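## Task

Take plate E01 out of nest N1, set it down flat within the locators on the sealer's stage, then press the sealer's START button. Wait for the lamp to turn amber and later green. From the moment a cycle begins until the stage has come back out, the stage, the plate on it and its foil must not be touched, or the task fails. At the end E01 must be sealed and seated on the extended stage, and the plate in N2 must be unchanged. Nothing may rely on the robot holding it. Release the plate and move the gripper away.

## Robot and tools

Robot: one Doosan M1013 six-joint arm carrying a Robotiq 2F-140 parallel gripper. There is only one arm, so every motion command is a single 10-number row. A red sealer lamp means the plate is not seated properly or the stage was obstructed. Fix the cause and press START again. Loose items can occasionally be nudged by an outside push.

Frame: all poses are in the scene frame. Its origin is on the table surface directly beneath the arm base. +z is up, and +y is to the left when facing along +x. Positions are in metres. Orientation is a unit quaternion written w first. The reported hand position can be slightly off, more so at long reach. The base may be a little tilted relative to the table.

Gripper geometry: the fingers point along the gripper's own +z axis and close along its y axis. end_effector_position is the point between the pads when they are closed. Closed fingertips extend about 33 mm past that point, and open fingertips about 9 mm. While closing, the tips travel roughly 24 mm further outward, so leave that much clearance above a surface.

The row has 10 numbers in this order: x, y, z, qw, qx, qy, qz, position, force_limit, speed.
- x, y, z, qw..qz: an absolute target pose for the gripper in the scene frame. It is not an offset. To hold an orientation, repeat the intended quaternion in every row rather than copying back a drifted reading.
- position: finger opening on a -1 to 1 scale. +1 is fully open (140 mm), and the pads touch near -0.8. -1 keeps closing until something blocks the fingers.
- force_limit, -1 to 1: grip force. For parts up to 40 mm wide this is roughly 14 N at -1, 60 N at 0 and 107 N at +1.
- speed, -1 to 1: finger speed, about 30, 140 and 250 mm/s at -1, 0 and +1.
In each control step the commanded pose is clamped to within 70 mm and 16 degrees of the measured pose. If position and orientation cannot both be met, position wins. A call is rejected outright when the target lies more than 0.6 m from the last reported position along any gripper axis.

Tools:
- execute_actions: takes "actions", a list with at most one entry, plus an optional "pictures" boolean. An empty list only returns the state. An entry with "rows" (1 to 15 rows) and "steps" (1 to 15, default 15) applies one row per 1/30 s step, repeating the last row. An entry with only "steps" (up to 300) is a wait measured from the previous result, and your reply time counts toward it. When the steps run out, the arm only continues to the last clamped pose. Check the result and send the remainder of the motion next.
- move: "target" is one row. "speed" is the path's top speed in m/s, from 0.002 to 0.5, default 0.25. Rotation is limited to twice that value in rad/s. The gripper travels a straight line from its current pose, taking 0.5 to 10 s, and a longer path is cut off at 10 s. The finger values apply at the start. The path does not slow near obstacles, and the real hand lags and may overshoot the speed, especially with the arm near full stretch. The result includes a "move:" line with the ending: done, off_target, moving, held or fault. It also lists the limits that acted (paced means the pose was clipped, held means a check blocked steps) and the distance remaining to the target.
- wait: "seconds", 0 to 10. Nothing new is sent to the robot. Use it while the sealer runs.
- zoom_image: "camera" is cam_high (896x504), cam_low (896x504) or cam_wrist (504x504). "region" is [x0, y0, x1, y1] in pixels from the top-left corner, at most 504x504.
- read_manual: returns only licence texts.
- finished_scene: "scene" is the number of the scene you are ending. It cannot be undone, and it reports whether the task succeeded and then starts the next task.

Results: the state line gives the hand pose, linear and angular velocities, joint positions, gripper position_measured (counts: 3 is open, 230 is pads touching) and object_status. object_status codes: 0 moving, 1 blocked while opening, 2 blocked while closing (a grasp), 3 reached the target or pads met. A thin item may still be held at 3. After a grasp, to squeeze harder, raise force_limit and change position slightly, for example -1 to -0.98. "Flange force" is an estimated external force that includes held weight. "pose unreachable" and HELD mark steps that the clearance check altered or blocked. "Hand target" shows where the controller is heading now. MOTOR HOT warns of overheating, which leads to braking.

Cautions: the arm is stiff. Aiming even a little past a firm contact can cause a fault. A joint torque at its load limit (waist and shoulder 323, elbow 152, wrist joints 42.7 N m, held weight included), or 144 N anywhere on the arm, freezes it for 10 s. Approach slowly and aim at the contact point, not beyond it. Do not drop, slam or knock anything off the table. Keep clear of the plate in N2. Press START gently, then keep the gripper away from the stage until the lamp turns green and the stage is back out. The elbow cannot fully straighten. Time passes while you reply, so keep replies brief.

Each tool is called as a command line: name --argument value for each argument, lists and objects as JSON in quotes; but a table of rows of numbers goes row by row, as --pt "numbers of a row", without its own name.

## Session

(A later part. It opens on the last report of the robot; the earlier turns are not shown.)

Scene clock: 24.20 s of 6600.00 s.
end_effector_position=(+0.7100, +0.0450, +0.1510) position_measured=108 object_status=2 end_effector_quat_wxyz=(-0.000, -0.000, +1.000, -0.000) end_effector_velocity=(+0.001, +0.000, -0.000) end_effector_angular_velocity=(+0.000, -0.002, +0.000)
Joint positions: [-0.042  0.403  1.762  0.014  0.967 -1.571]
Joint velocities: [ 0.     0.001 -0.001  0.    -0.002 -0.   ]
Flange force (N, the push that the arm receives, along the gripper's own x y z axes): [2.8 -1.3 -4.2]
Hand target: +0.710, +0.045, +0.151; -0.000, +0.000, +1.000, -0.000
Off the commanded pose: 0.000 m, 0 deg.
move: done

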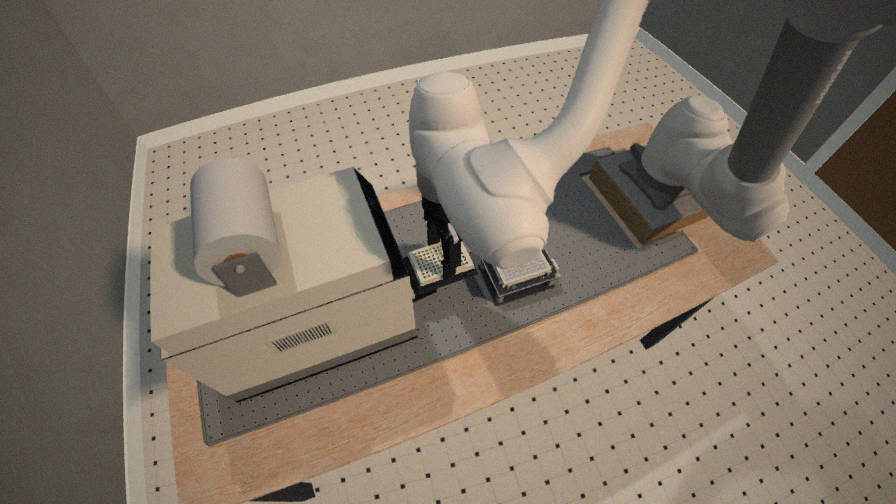

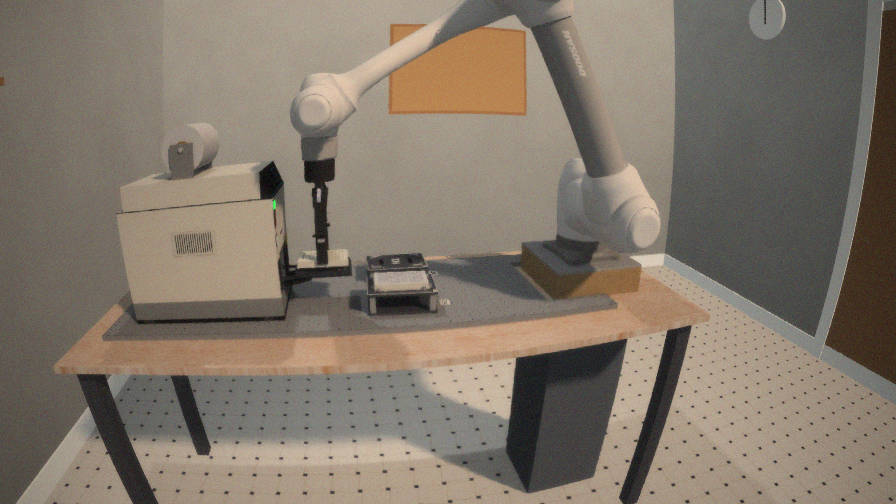

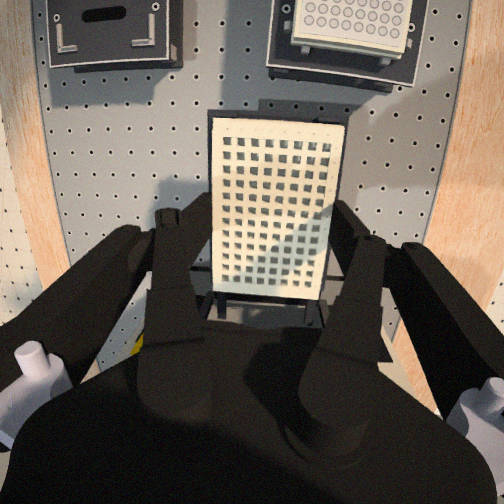

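move --target '[0.7082,0.045,0.147,0,-0.005,1,0,-1,-0.6,-1]' --speed 0.005

zoom_image --camera "cam_wrist" --region '[170, 90, 380, 330]'

zoom_image --camera "cam_low" --region '[270, 230, 370, 290]'

Scene clock: 28.23 s of 6600.00 s.
end_effector_position=(+0.7082, +0.0450, +0.1470) position_measured=108 object_status=2 end_effector_quat_wxyz=(+0.000, -0.005, +1.000, -0.000) end_effector_velocity=(+0.001, +0.000, +0.000) end_effector_angular_velocity=(+0.000, -0.002, -0.000)
Joint positions: [-0.042  0.404  1.768  0.014  0.959 -1.581]
Joint velocities: [ 0.    -0.    -0.     0.001 -0.001 -0.   ]
Flange force (N, the push that the arm receives, along the gripper's own x y z axes): [1.7 0.1 -4.3]
Hand target: +0.708, +0.045, +0.147; -0.000, -0.005, +1.000, -0.000
Off the commanded pose: 0.000 m, 0 deg.
move: done

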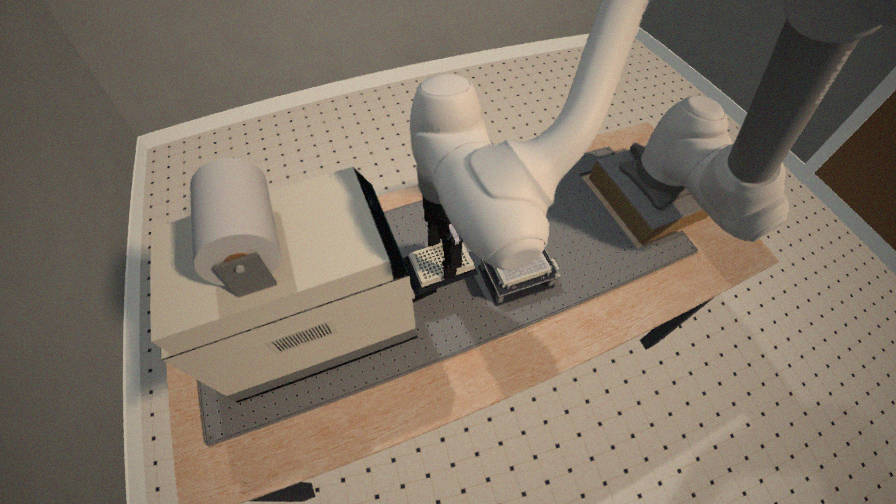

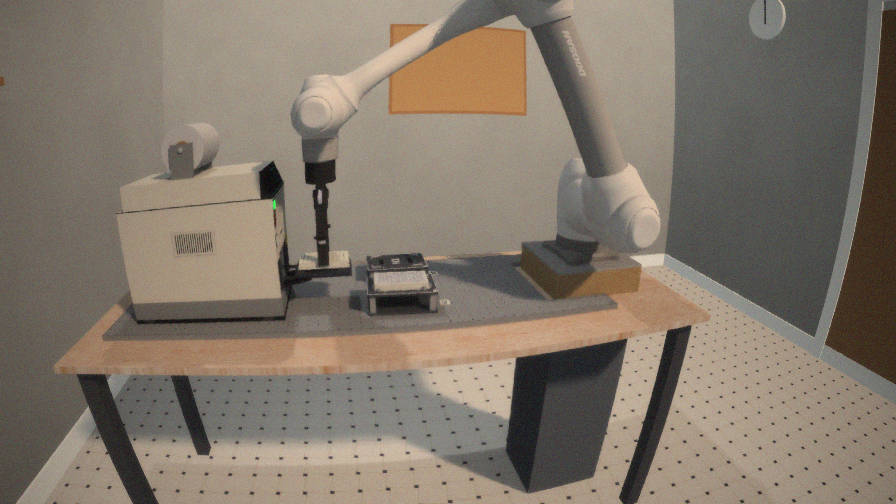

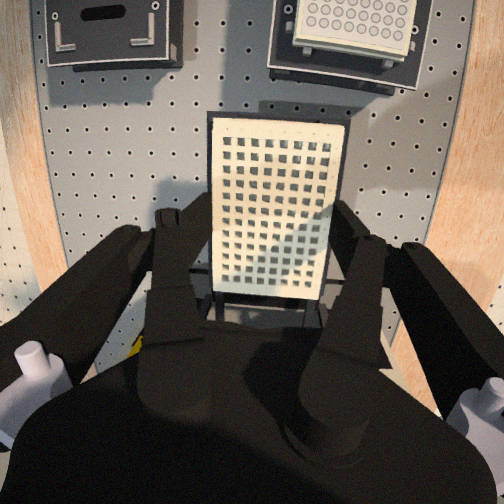

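Region (170, 90, 380, 330) of cam_wrist's 504x504 image, scaled by 2.100, with more detail than that image has; it fills the left 441 columns of this view, and the rest is white.

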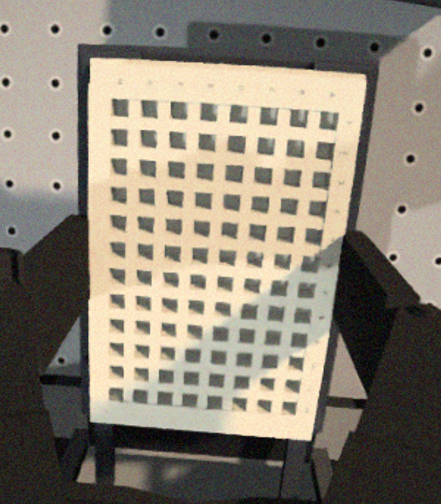

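Region (270, 230, 370, 290) of cam_low's 896x504 image, scaled by 5.040, with more detail than that image has; it fills the top 302 rows of this view, and the rest is white.

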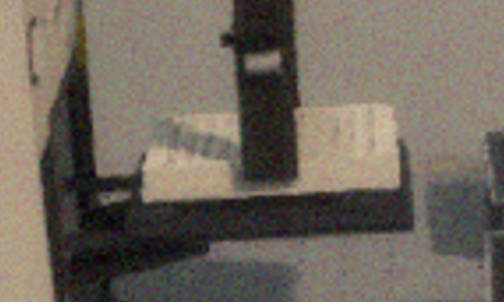

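Looks even. Lower a little.

move --target '[0.7082,0.045,0.144,0,-0.005,1,0,-1,-0.6,-1]' --speed 0.004

zoom_image --camera "cam_low" --region '[270, 230, 370, 290]'

Scene clock: 30.20 s of 6600.00 s.
end_effector_position=(+0.7082, +0.0450, +0.1440) position_measured=108 object_status=2 end_effector_quat_wxyz=(+0.000, -0.005, +1.000, -0.000) end_effector_velocity=(-0.000, -0.000, -0.000) end_effector_angular_velocity=(-0.001, +0.001, +0.001)
Joint positions: [-0.042  0.407  1.771  0.014  0.954 -1.581]
Joint velocities: [-0.     0.     0.    -0.001  0.    -0.   ]
Flange force (N, the push that the arm receives, along the gripper's own x y z axes): [0.4 0.2 -3.3]
Hand target: +0.708, +0.045, +0.144; -0.000, -0.005, +1.000, -0.000
Off the commanded pose: 0.000 m, 0 deg.
move: done

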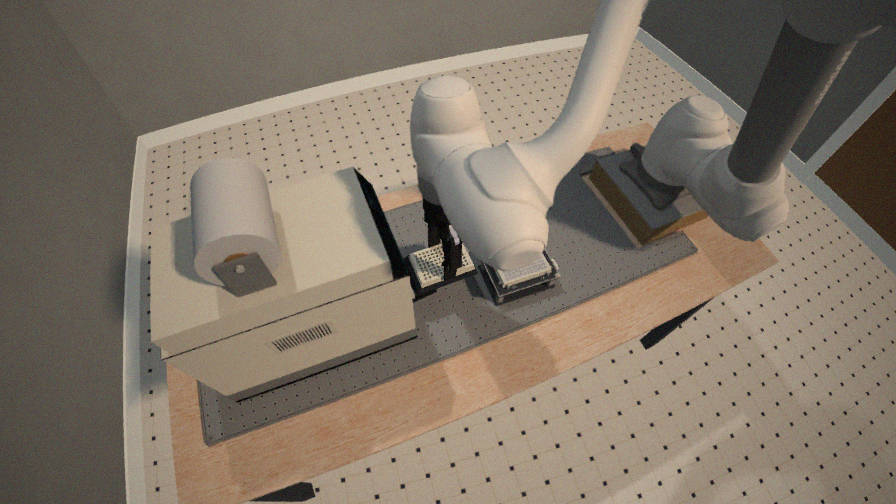

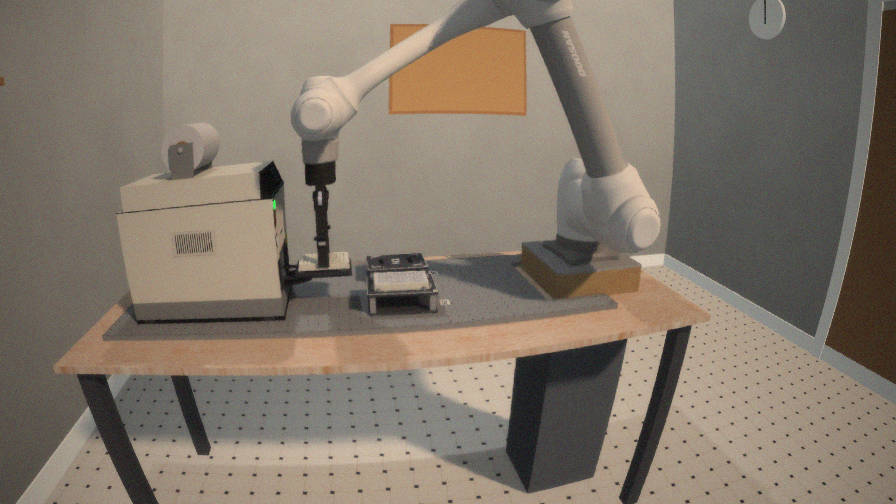

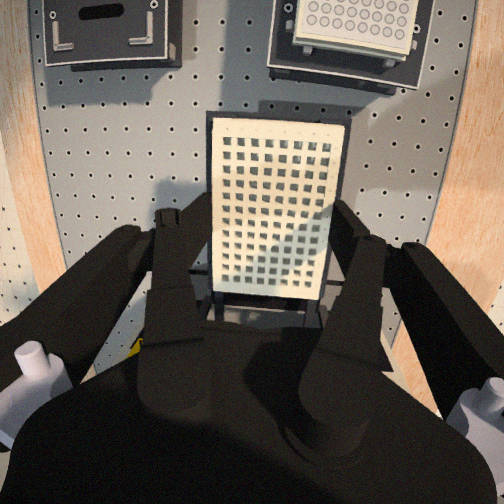

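Region (270, 230, 370, 290) of cam_low's 896x504 image, scaled by 5.040, with more detail than that image has; it fills the top 302 rows of this view, and the rest is white.

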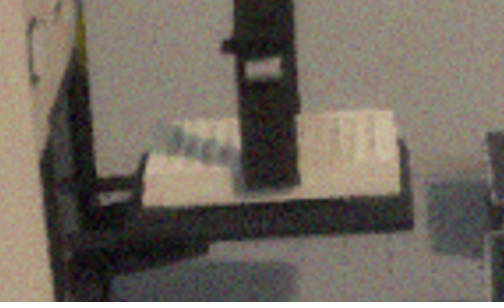

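move --target '[0.709,0.045,0.1418,0,-0.005,1,0,-1,-0.6,-1]' --speed 0.003

zoom_image --camera "cam_low" --region '[270, 230, 370, 290]'

zoom_image --camera "cam_wrist" --region '[190, 95, 370, 175]'

Scene clock: 32.37 s of 6600.00 s.
end_effector_position=(+0.7089, +0.0450, +0.1418) position_measured=108 object_status=2 end_effector_quat_wxyz=(-0.000, -0.005, +1.000, -0.000) end_effector_velocity=(+0.001, +0.000, +0.001) end_effector_angular_velocity=(+0.000, -0.002, -0.001)
Joint positions: [-0.042  0.41   1.771  0.014  0.951 -1.581]
Joint velocities: [ 0.    -0.    -0.001  0.    -0.001  0.001]
Flange force (N, the push that the arm receives, along the gripper's own x y z axes): [0.8 -2.6 -9.2]
Hand target: +0.709, +0.045, +0.142; +0.000, -0.005, +1.000, -0.000
Off the commanded pose: 0.000 m, 0 deg.
move: done

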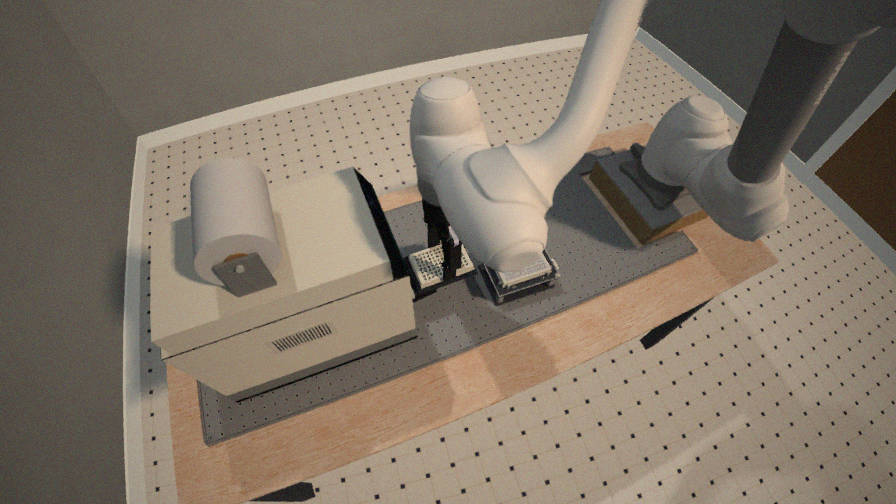

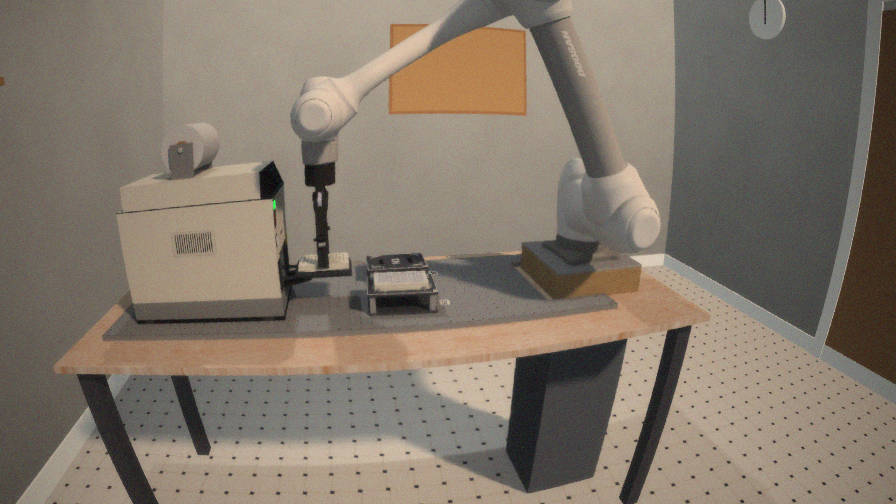

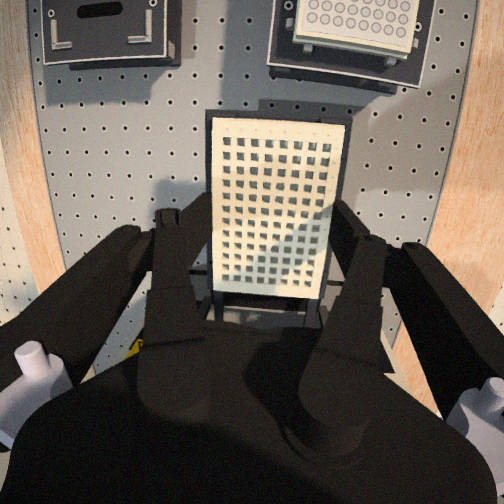

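Region (270, 230, 370, 290) of cam_low's 896x504 image, scaled by 5.040, with more detail than that image has; it fills the top 302 rows of this view, and the rest is white.

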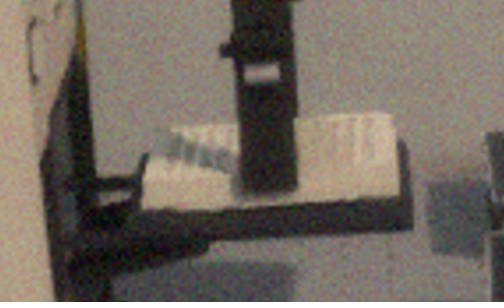

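Region (190, 95, 370, 175) of cam_wrist's 504x504 image, scaled by 2.800, with more detail than that image has.

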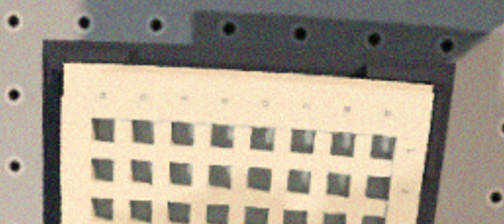

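move --target '[0.7095,0.0447,0.1402,0,-0.005,1,0,-1,-0.6,-1]' --speed 0.002

zoom_image --camera "cam_low" --region '[270, 230, 370, 290]'

Scene clock: 34.37 s of 6600.00 s.
end_effector_position=(+0.7096, +0.0447, +0.1403) position_measured=108 object_status=2 end_effector_quat_wxyz=(+0.000, -0.005, +1.000, +0.000) end_effector_velocity=(+0.000, +0.000, -0.000) end_effector_angular_velocity=(+0.001, -0.001, -0.000)
Joint positions: [-0.042  0.412  1.77   0.014  0.949 -1.581]
Joint velocities: [-0.     0.     0.     0.001 -0.001 -0.   ]
Flange force (N, the push that the arm receives, along the gripper's own x y z axes): [-2.2 -0.6 -11.8]
Hand target: +0.709, +0.045, +0.140; +0.000, -0.005, +1.000, +0.000
Off the commanded pose: 0.000 m, 0 deg.
move: done

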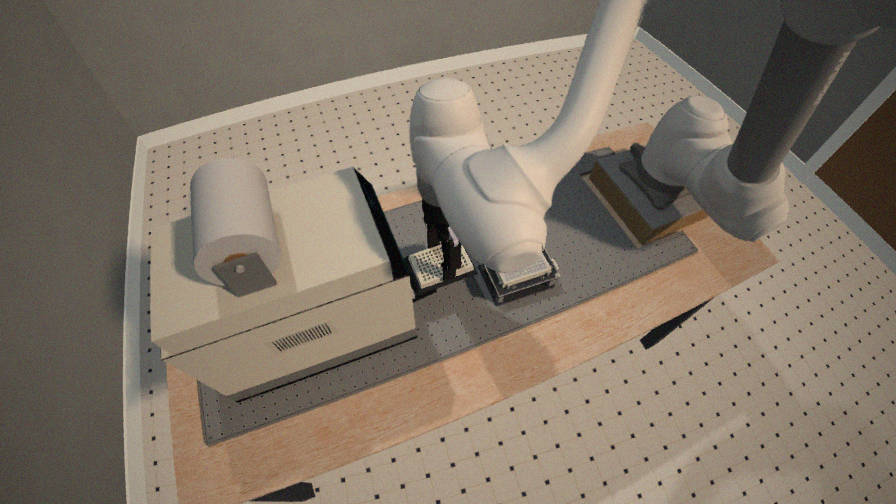

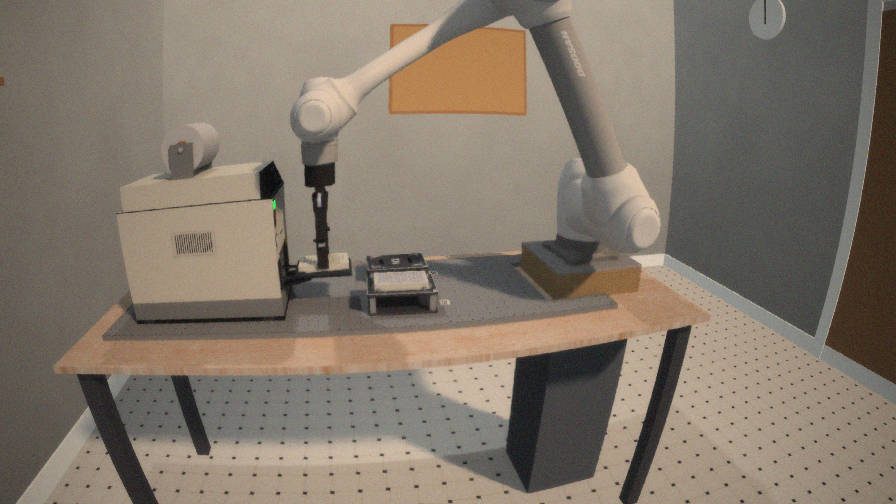

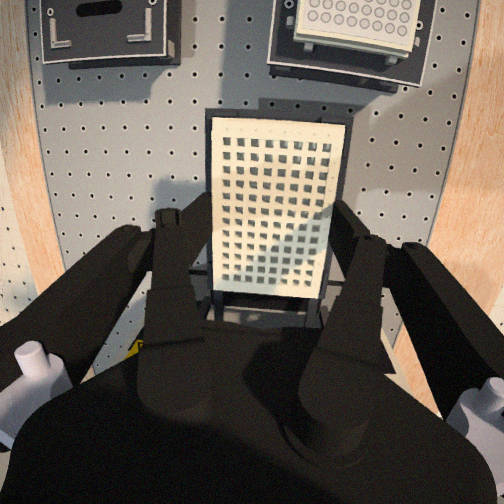

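Region (270, 230, 370, 290) of cam_low's 896x504 image, scaled by 5.040, with more detail than that image has; it fills the top 302 rows of this view, and the rest is white.

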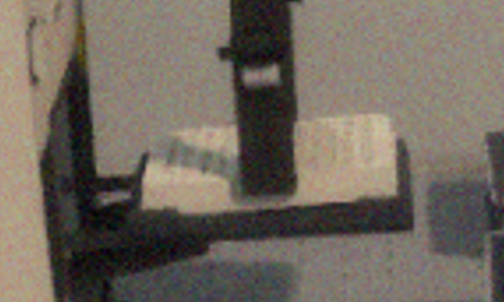

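move --target '[0.7105,0.0447,0.1402,0,-0.005,1,0,-1,-0.6,-1]' --speed 0.002

move --target '[0.7105,0.0447,0.1402,0,-0.005,1,0,0.6,-0.6,-0.8]'

zoom_image --camera "cam_low" --region '[270, 230, 370, 290]'

zoom_image --camera "cam_wrist" --region '[170, 90, 380, 330]'

Scene clock: 36.90 s of 6600.00 s.
end_effector_position=(+0.7105, +0.0447, +0.1402) position_measured=108 object_status=2 end_effector_quat_wxyz=(-0.000, -0.005, +1.000, +0.000) end_effector_velocity=(+0.000, +0.000, +0.000) end_effector_angular_velocity=(+0.000, -0.001, -0.001)
Joint positions: [-0.042  0.414  1.769  0.014  0.95  -1.581]
Joint velocities: [ 0.    -0.    -0.     0.    -0.     0.001]
Flange force (N, the push that the arm receives, along the gripper's own x y z axes): [2.9 1.2 -3.9]
Hand target: +0.711, +0.045, +0.140; +0.000, -0.005, +1.000, +0.000
Off the commanded pose: 0.000 m, 0 deg.
move: done

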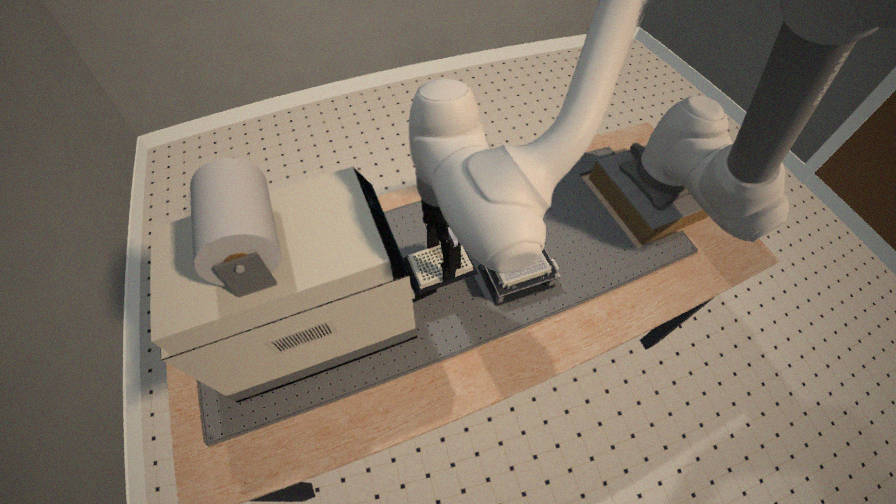

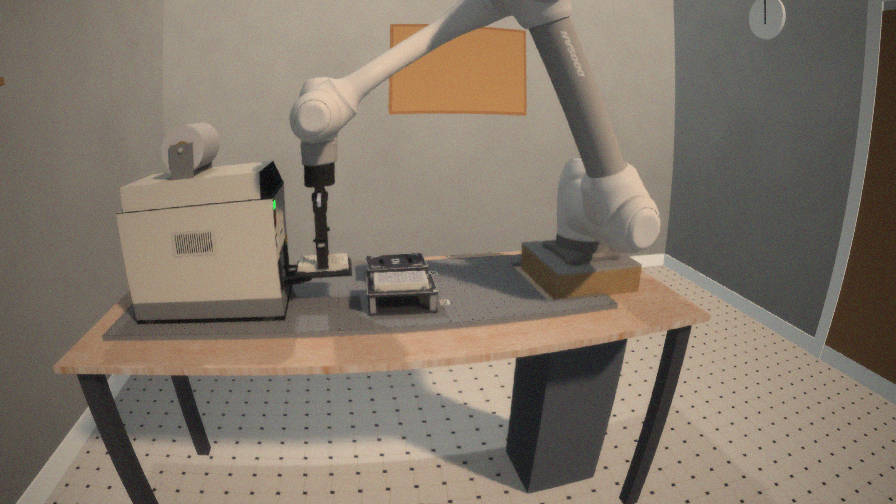

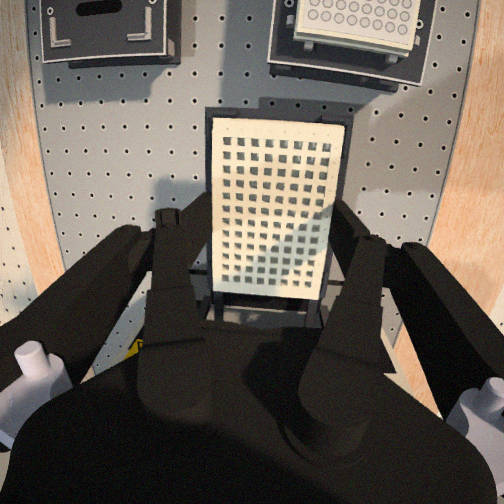

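Scene clock: 37.77 s of 6600.00 s.
end_effector_position=(+0.7105, +0.0447, +0.1402) position_measured=53 object_status=0 end_effector_quat_wxyz=(-0.000, -0.005, +1.000, +0.000) end_effector_velocity=(+0.000, -0.000, -0.001) end_effector_angular_velocity=(-0.001, +0.000, +0.000)
Joint positions: [-0.042  0.414  1.769  0.014  0.95  -1.581]
Joint velocities: [ 0.     0.001  0.    -0.001 -0.001  0.   ]
Flange force (N, the push that the arm receives, along the gripper's own x y z axes): [1.5 -1.1 -3.6]
Hand target: +0.711, +0.045, +0.140; -0.000, -0.005, +1.000, +0.000
Off the commanded pose: 0.000 m, 0 deg.
move: done

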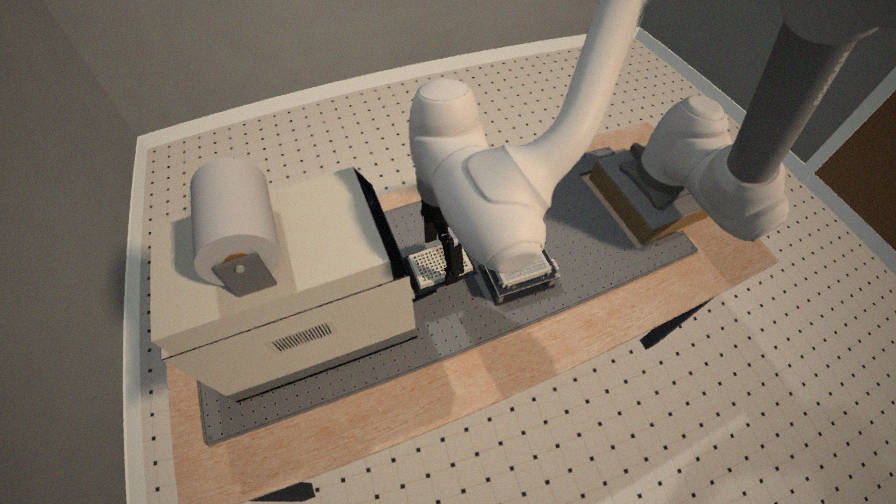

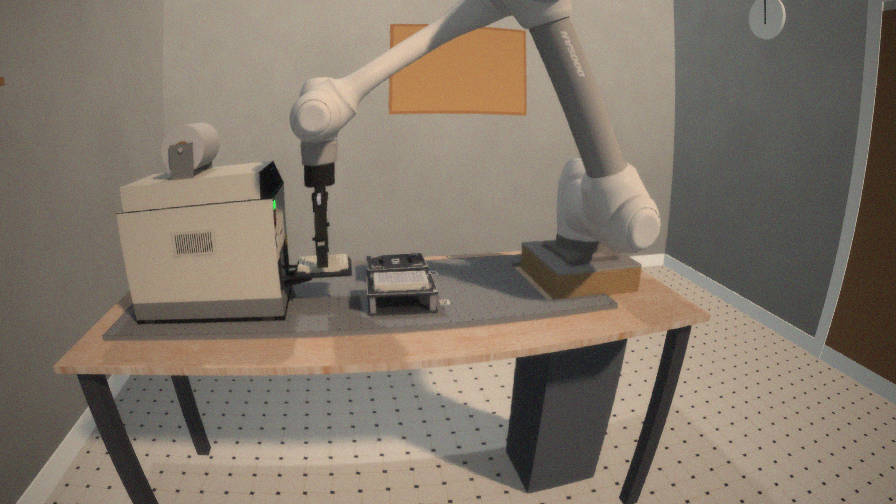

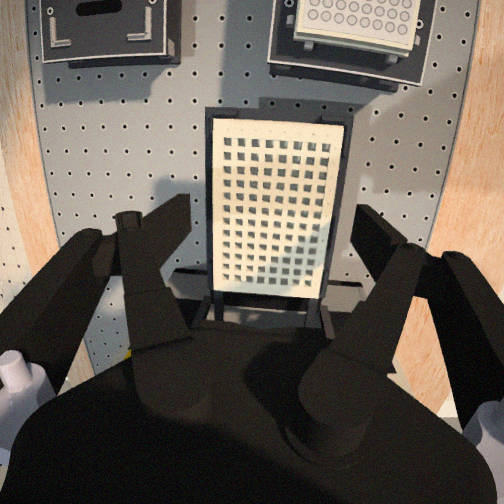

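Region (270, 230, 370, 290) of cam_low's 896x504 image, scaled by 5.040, with more detail than that image has; it fills the top 302 rows of this view, and the rest is white.

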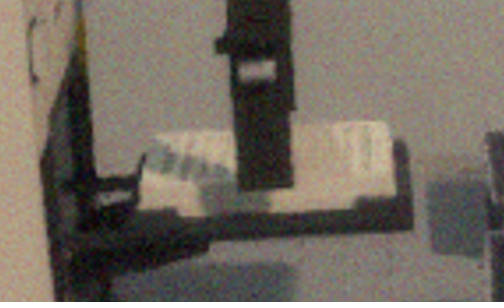

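Region (170, 90, 380, 330) of cam_wrist's 504x504 image, scaled by 2.100, with more detail than that image has; it fills the left 441 columns of this view, and the rest is white.

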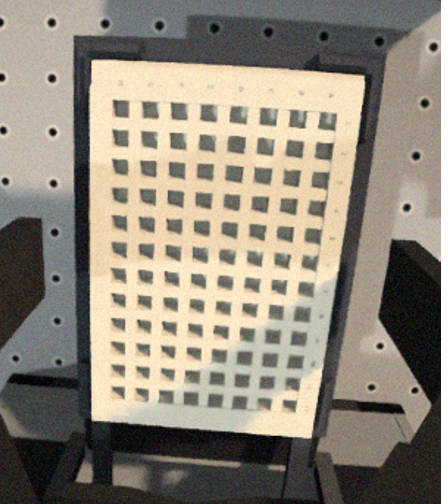

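move --target '[0.70,0.0447,0.21,0,-0.005,1,0,0.6,-0.6,0]' --speed 0.1

move --target '[0.6,0.12,0.28,0,-0.707,0.707,0,-1,0,0]' --speed 0.4

move --target '[0.69,0.13,0.22,0,0.819,0,0.574,-1,0,0]' --speed 0.4

zoom_image --camera "cam_low" --region '[250, 190, 370, 290]'

Scene clock: 41.53 s of 6600.00 s.
end_effector_position=(+0.7001, +0.0447, +0.2099) position_measured=53 object_status=3 end_effector_quat_wxyz=(-0.000, -0.005, +1.000, +0.000) end_effector_velocity=(+0.001, -0.000, +0.001) end_effector_angular_velocity=(-0.000, -0.001, +0.001)
Joint positions: [-0.043  0.338  1.734  0.013  1.06  -1.581]
Joint velocities: [-0.    -0.001 -0.002 -0.     0.001 -0.001]
Flange force (N, the push that the arm receives, along the gripper's own x y z axes): [2.1 -1.0 -4.9]
Hand target: +0.700, +0.045, +0.210; +0.000, -0.005, +1.000, +0.000
Off the commanded pose: 0.000 m, 0 deg.
move: done

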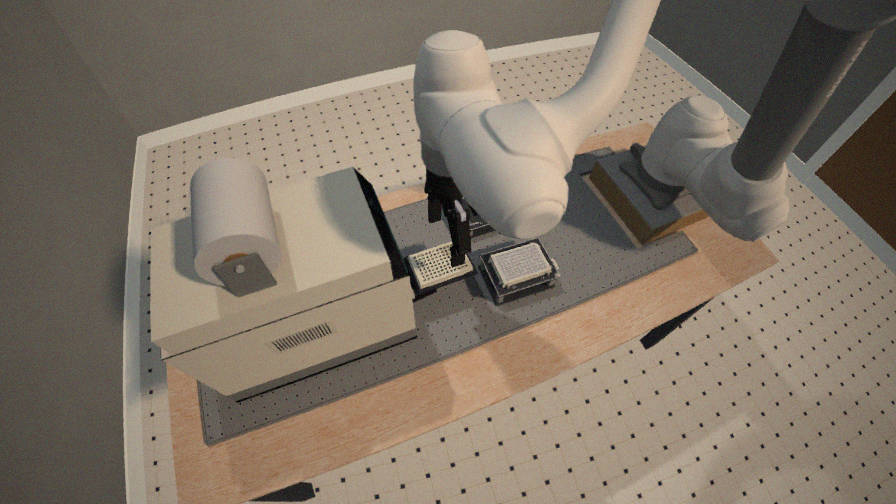

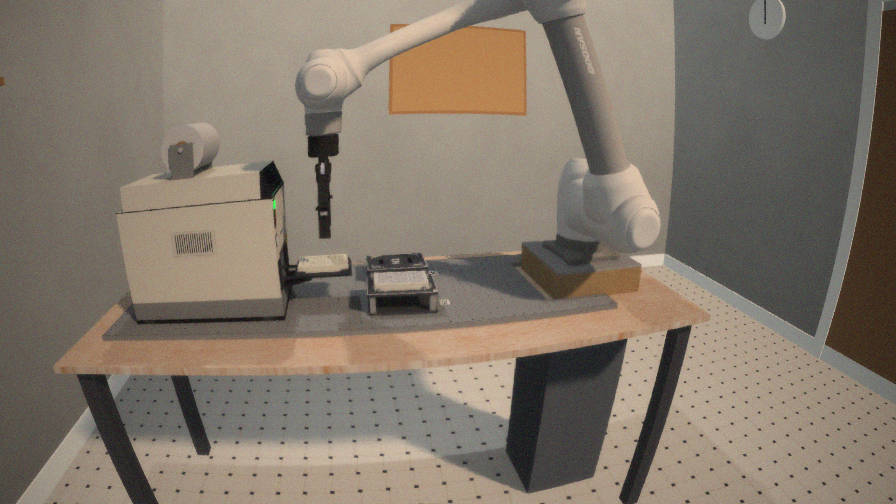

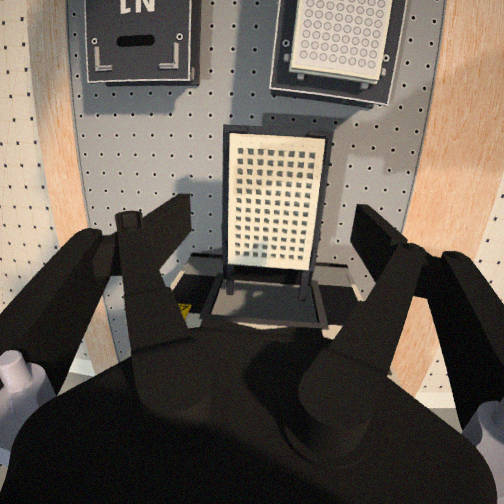

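Scene clock: 43.93 s of 6600.00 s.
end_effector_position=(+0.6001, +0.1200, +0.2800) position_measured=233 object_status=3 end_effector_quat_wxyz=(+0.000, +0.707, -0.707, +0.000) end_effector_velocity=(+0.000, +0.000, -0.000) end_effector_angular_velocity=(+0.001, +0.000, +0.003)
Joint positions: [ 0.082  0.152  1.836  0.011  1.143 -3.014]
Joint velocities: [-0.     0.001 -0.001  0.001 -0.    -0.004]
Flange force (N, the push that the arm receives, along the gripper's own x y z axes): [-0.6 0.7 -2.8]
Hand target: +0.600, +0.120, +0.280; +0.000, +0.707, -0.707, +0.000
Off the commanded pose: 0.000 m, 0 deg.
move: done

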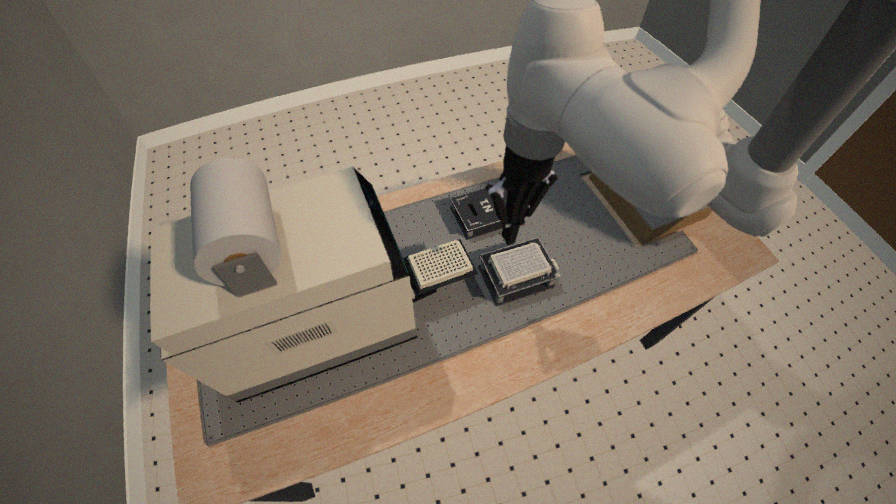

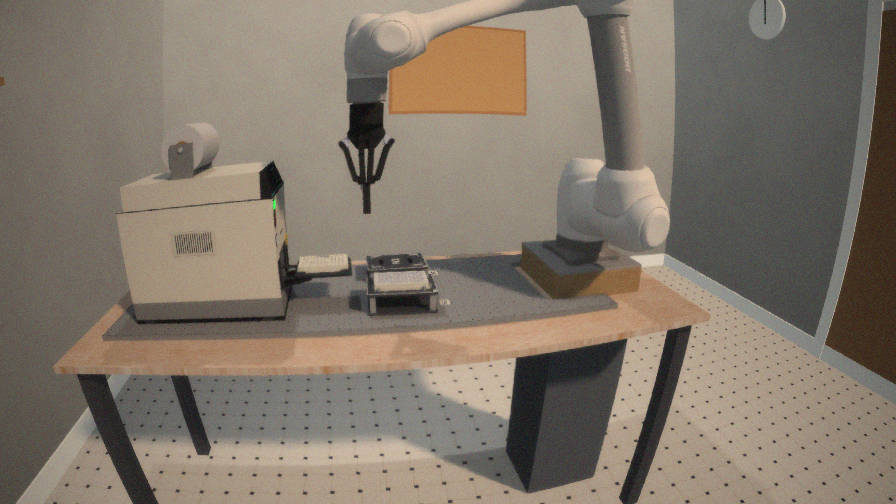

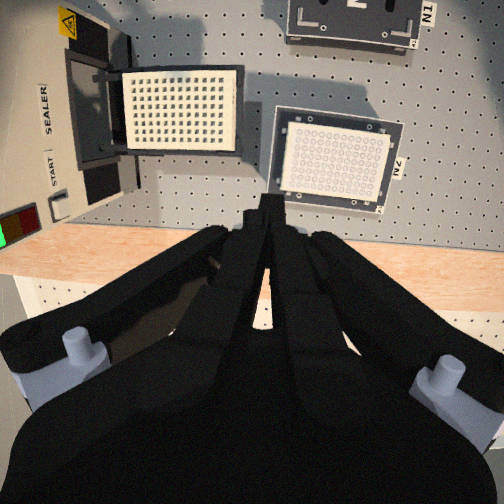

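Scene clock: 47.03 s of 6600.00 s.
end_effector_position=(+0.6903, +0.1295, +0.2201) position_measured=233 object_status=3 end_effector_quat_wxyz=(+0.000, +0.819, -0.000, +0.574) end_effector_velocity=(+0.000, -0.000, -0.000) end_effector_angular_velocity=(+0.001, -0.002, +0.001)
Joint positions: [ 0.189  0.23   2.442 -2.824  0.781 -1.709]
Joint velocities: [-0.003  0.002  0.001 -0.007  0.003  0.005]
Flange force (N, the push that the arm receives, along the gripper's own x y z axes): [2.2 -1.2 -0.2]
Hand target: +0.690, +0.129, +0.220; +0.000, +0.818, -0.000, +0.575
Off the commanded pose: 0.001 m, 0 deg.
move: done

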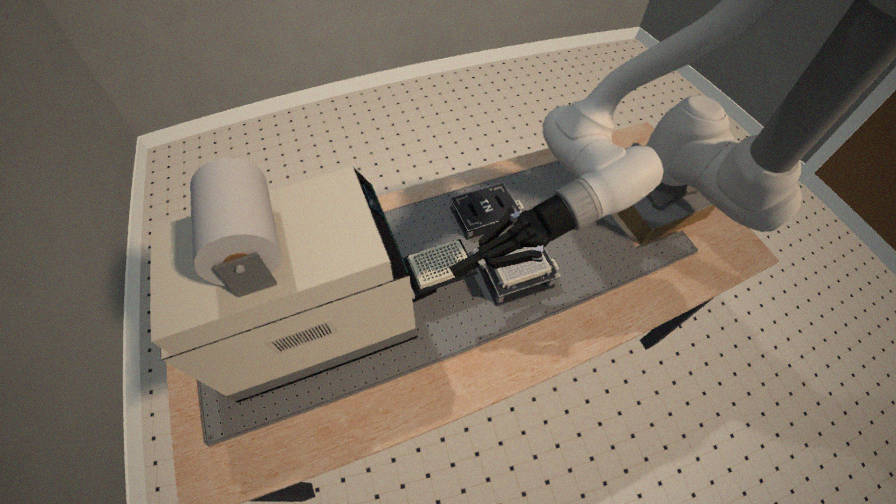

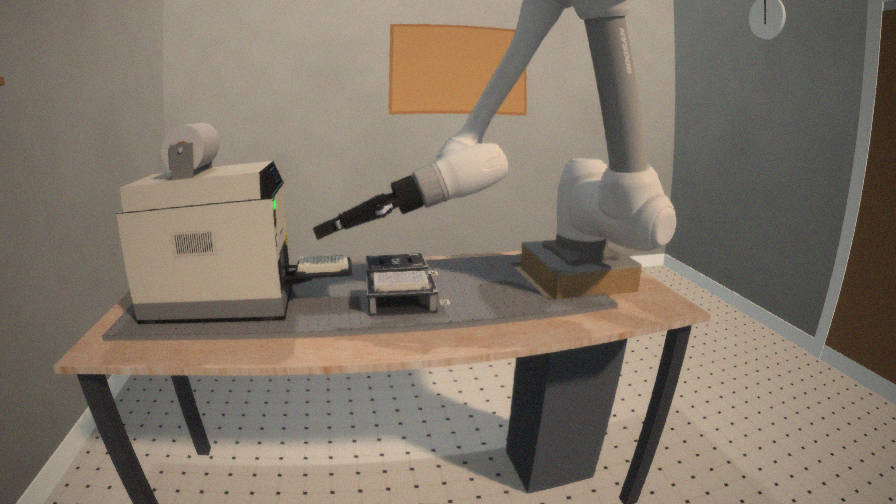

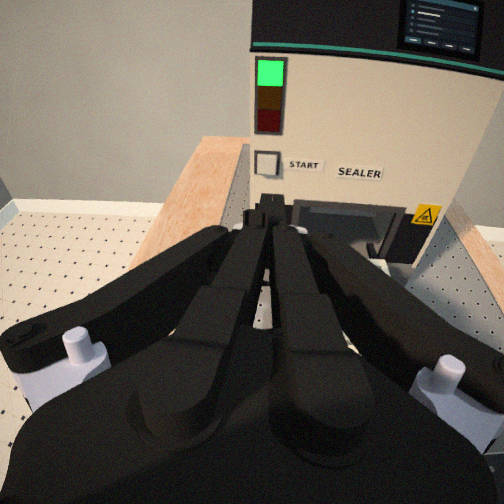

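Region (250, 190, 370, 290) of cam_low's 896x504 image, scaled by 4.200, with more detail than that image has.

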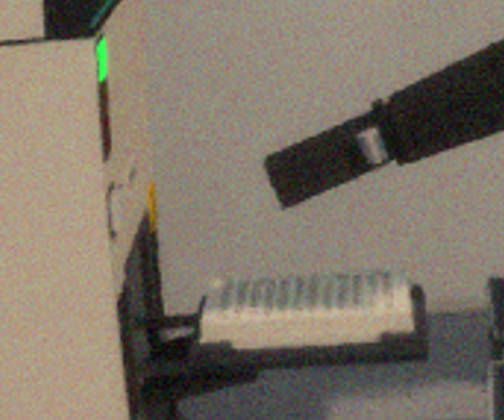

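execute_actions --actions '[]' --pictures false

move --target '[0.755,0.136,0.203,0,0.819,0,0.574,-1,0,0]' --speed 0.08

zoom_image --camera "cam_low" --region '[250,190,370,290]'

Scene clock: 51.23 s of 6600.00 s.
end_effector_position=(+0.6903, +0.1294, +0.2201) position_measured=233 object_status=3 end_effector_quat_wxyz=(+0.000, +0.818, -0.000, +0.575) end_effector_velocity=(+0.000, +0.000, -0.000) end_effector_angular_velocity=(+0.000, +0.000, +0.000)
Joint positions: [ 0.189  0.23   2.442 -2.824  0.781 -1.709]
Joint velocities: [ 0.     0.    -0.001 -0.    -0.     0.   ]
Flange force (N, the push that the arm receives, along the gripper's own x y z axes): [5.5 -1.7 -4.7]
Hand target: +0.690, +0.129, +0.220; +0.000, +0.818, -0.000, +0.575
Off the commanded pose: 0.001 m, 0 deg.
Steps of this call (steps 1 to 90: nothing new was sent; then 1.20 s passed at rest). Readings (end_effector_position | what the end effector reports):
1: (+0.6903, +0.1295, +0.2201) | position_measured=233 object_status=3
2: (+0.6903, +0.1294, +0.2201) | position_measured=233 object_status=3
4: (+0.6903, +0.1294, +0.2201) | position_measured=233 object_status=3
8: (+0.6903, +0.1294, +0.2201) | position_measured=233 object_status=3
90: the state above

Scene clock: 52.40 s of 6600.00 s.
end_effector_position=(+0.7549, +0.1360, +0.2030) position_measured=233 object_status=3 end_effector_quat_wxyz=(-0.000, +0.819, -0.000, +0.574) end_effector_velocity=(+0.000, -0.000, -0.001) end_effector_angular_velocity=(-0.000, +0.001, +0.000)
Joint positions: [ 0.169  0.333  2.333 -2.849  0.771 -1.699]
Joint velocities: [-0.     0.001 -0.    -0.    -0.    -0.   ]
Flange force (N, the push that the arm receives, along the gripper's own x y z axes): [1.8 1.0 -1.7]
Hand target: +0.755, +0.136, +0.203; -0.000, +0.819, -0.000, +0.574
Off the commanded pose: 0.000 m, 0 deg.
move: done

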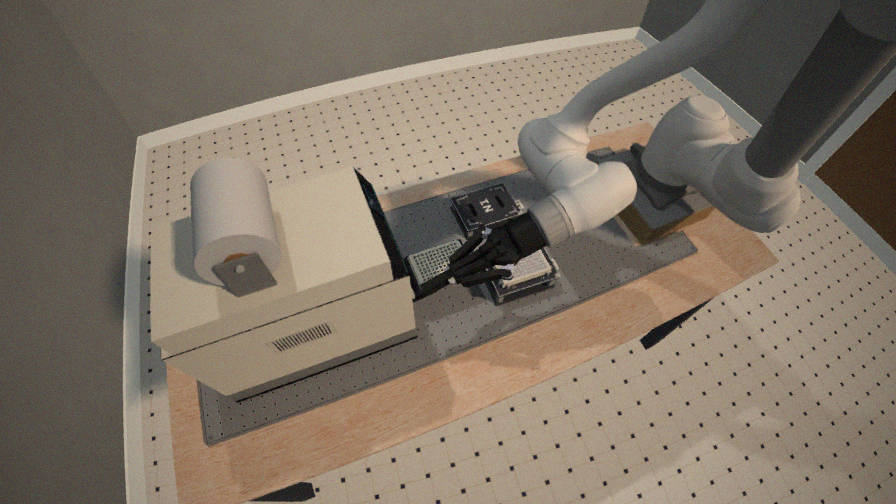

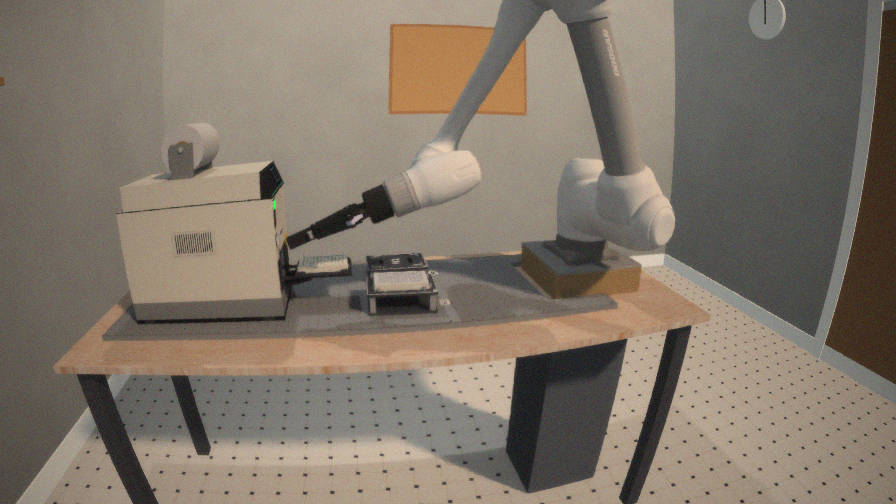

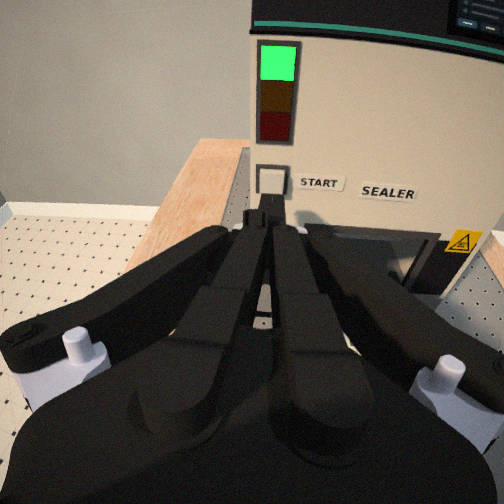

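Region (250, 190, 370, 290) of cam_low's 896x504 image, scaled by 4.200, with more detail than that image has.

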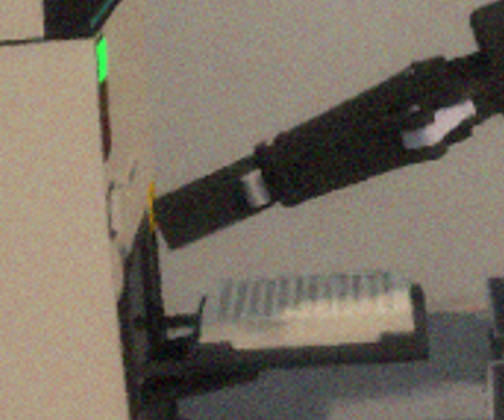

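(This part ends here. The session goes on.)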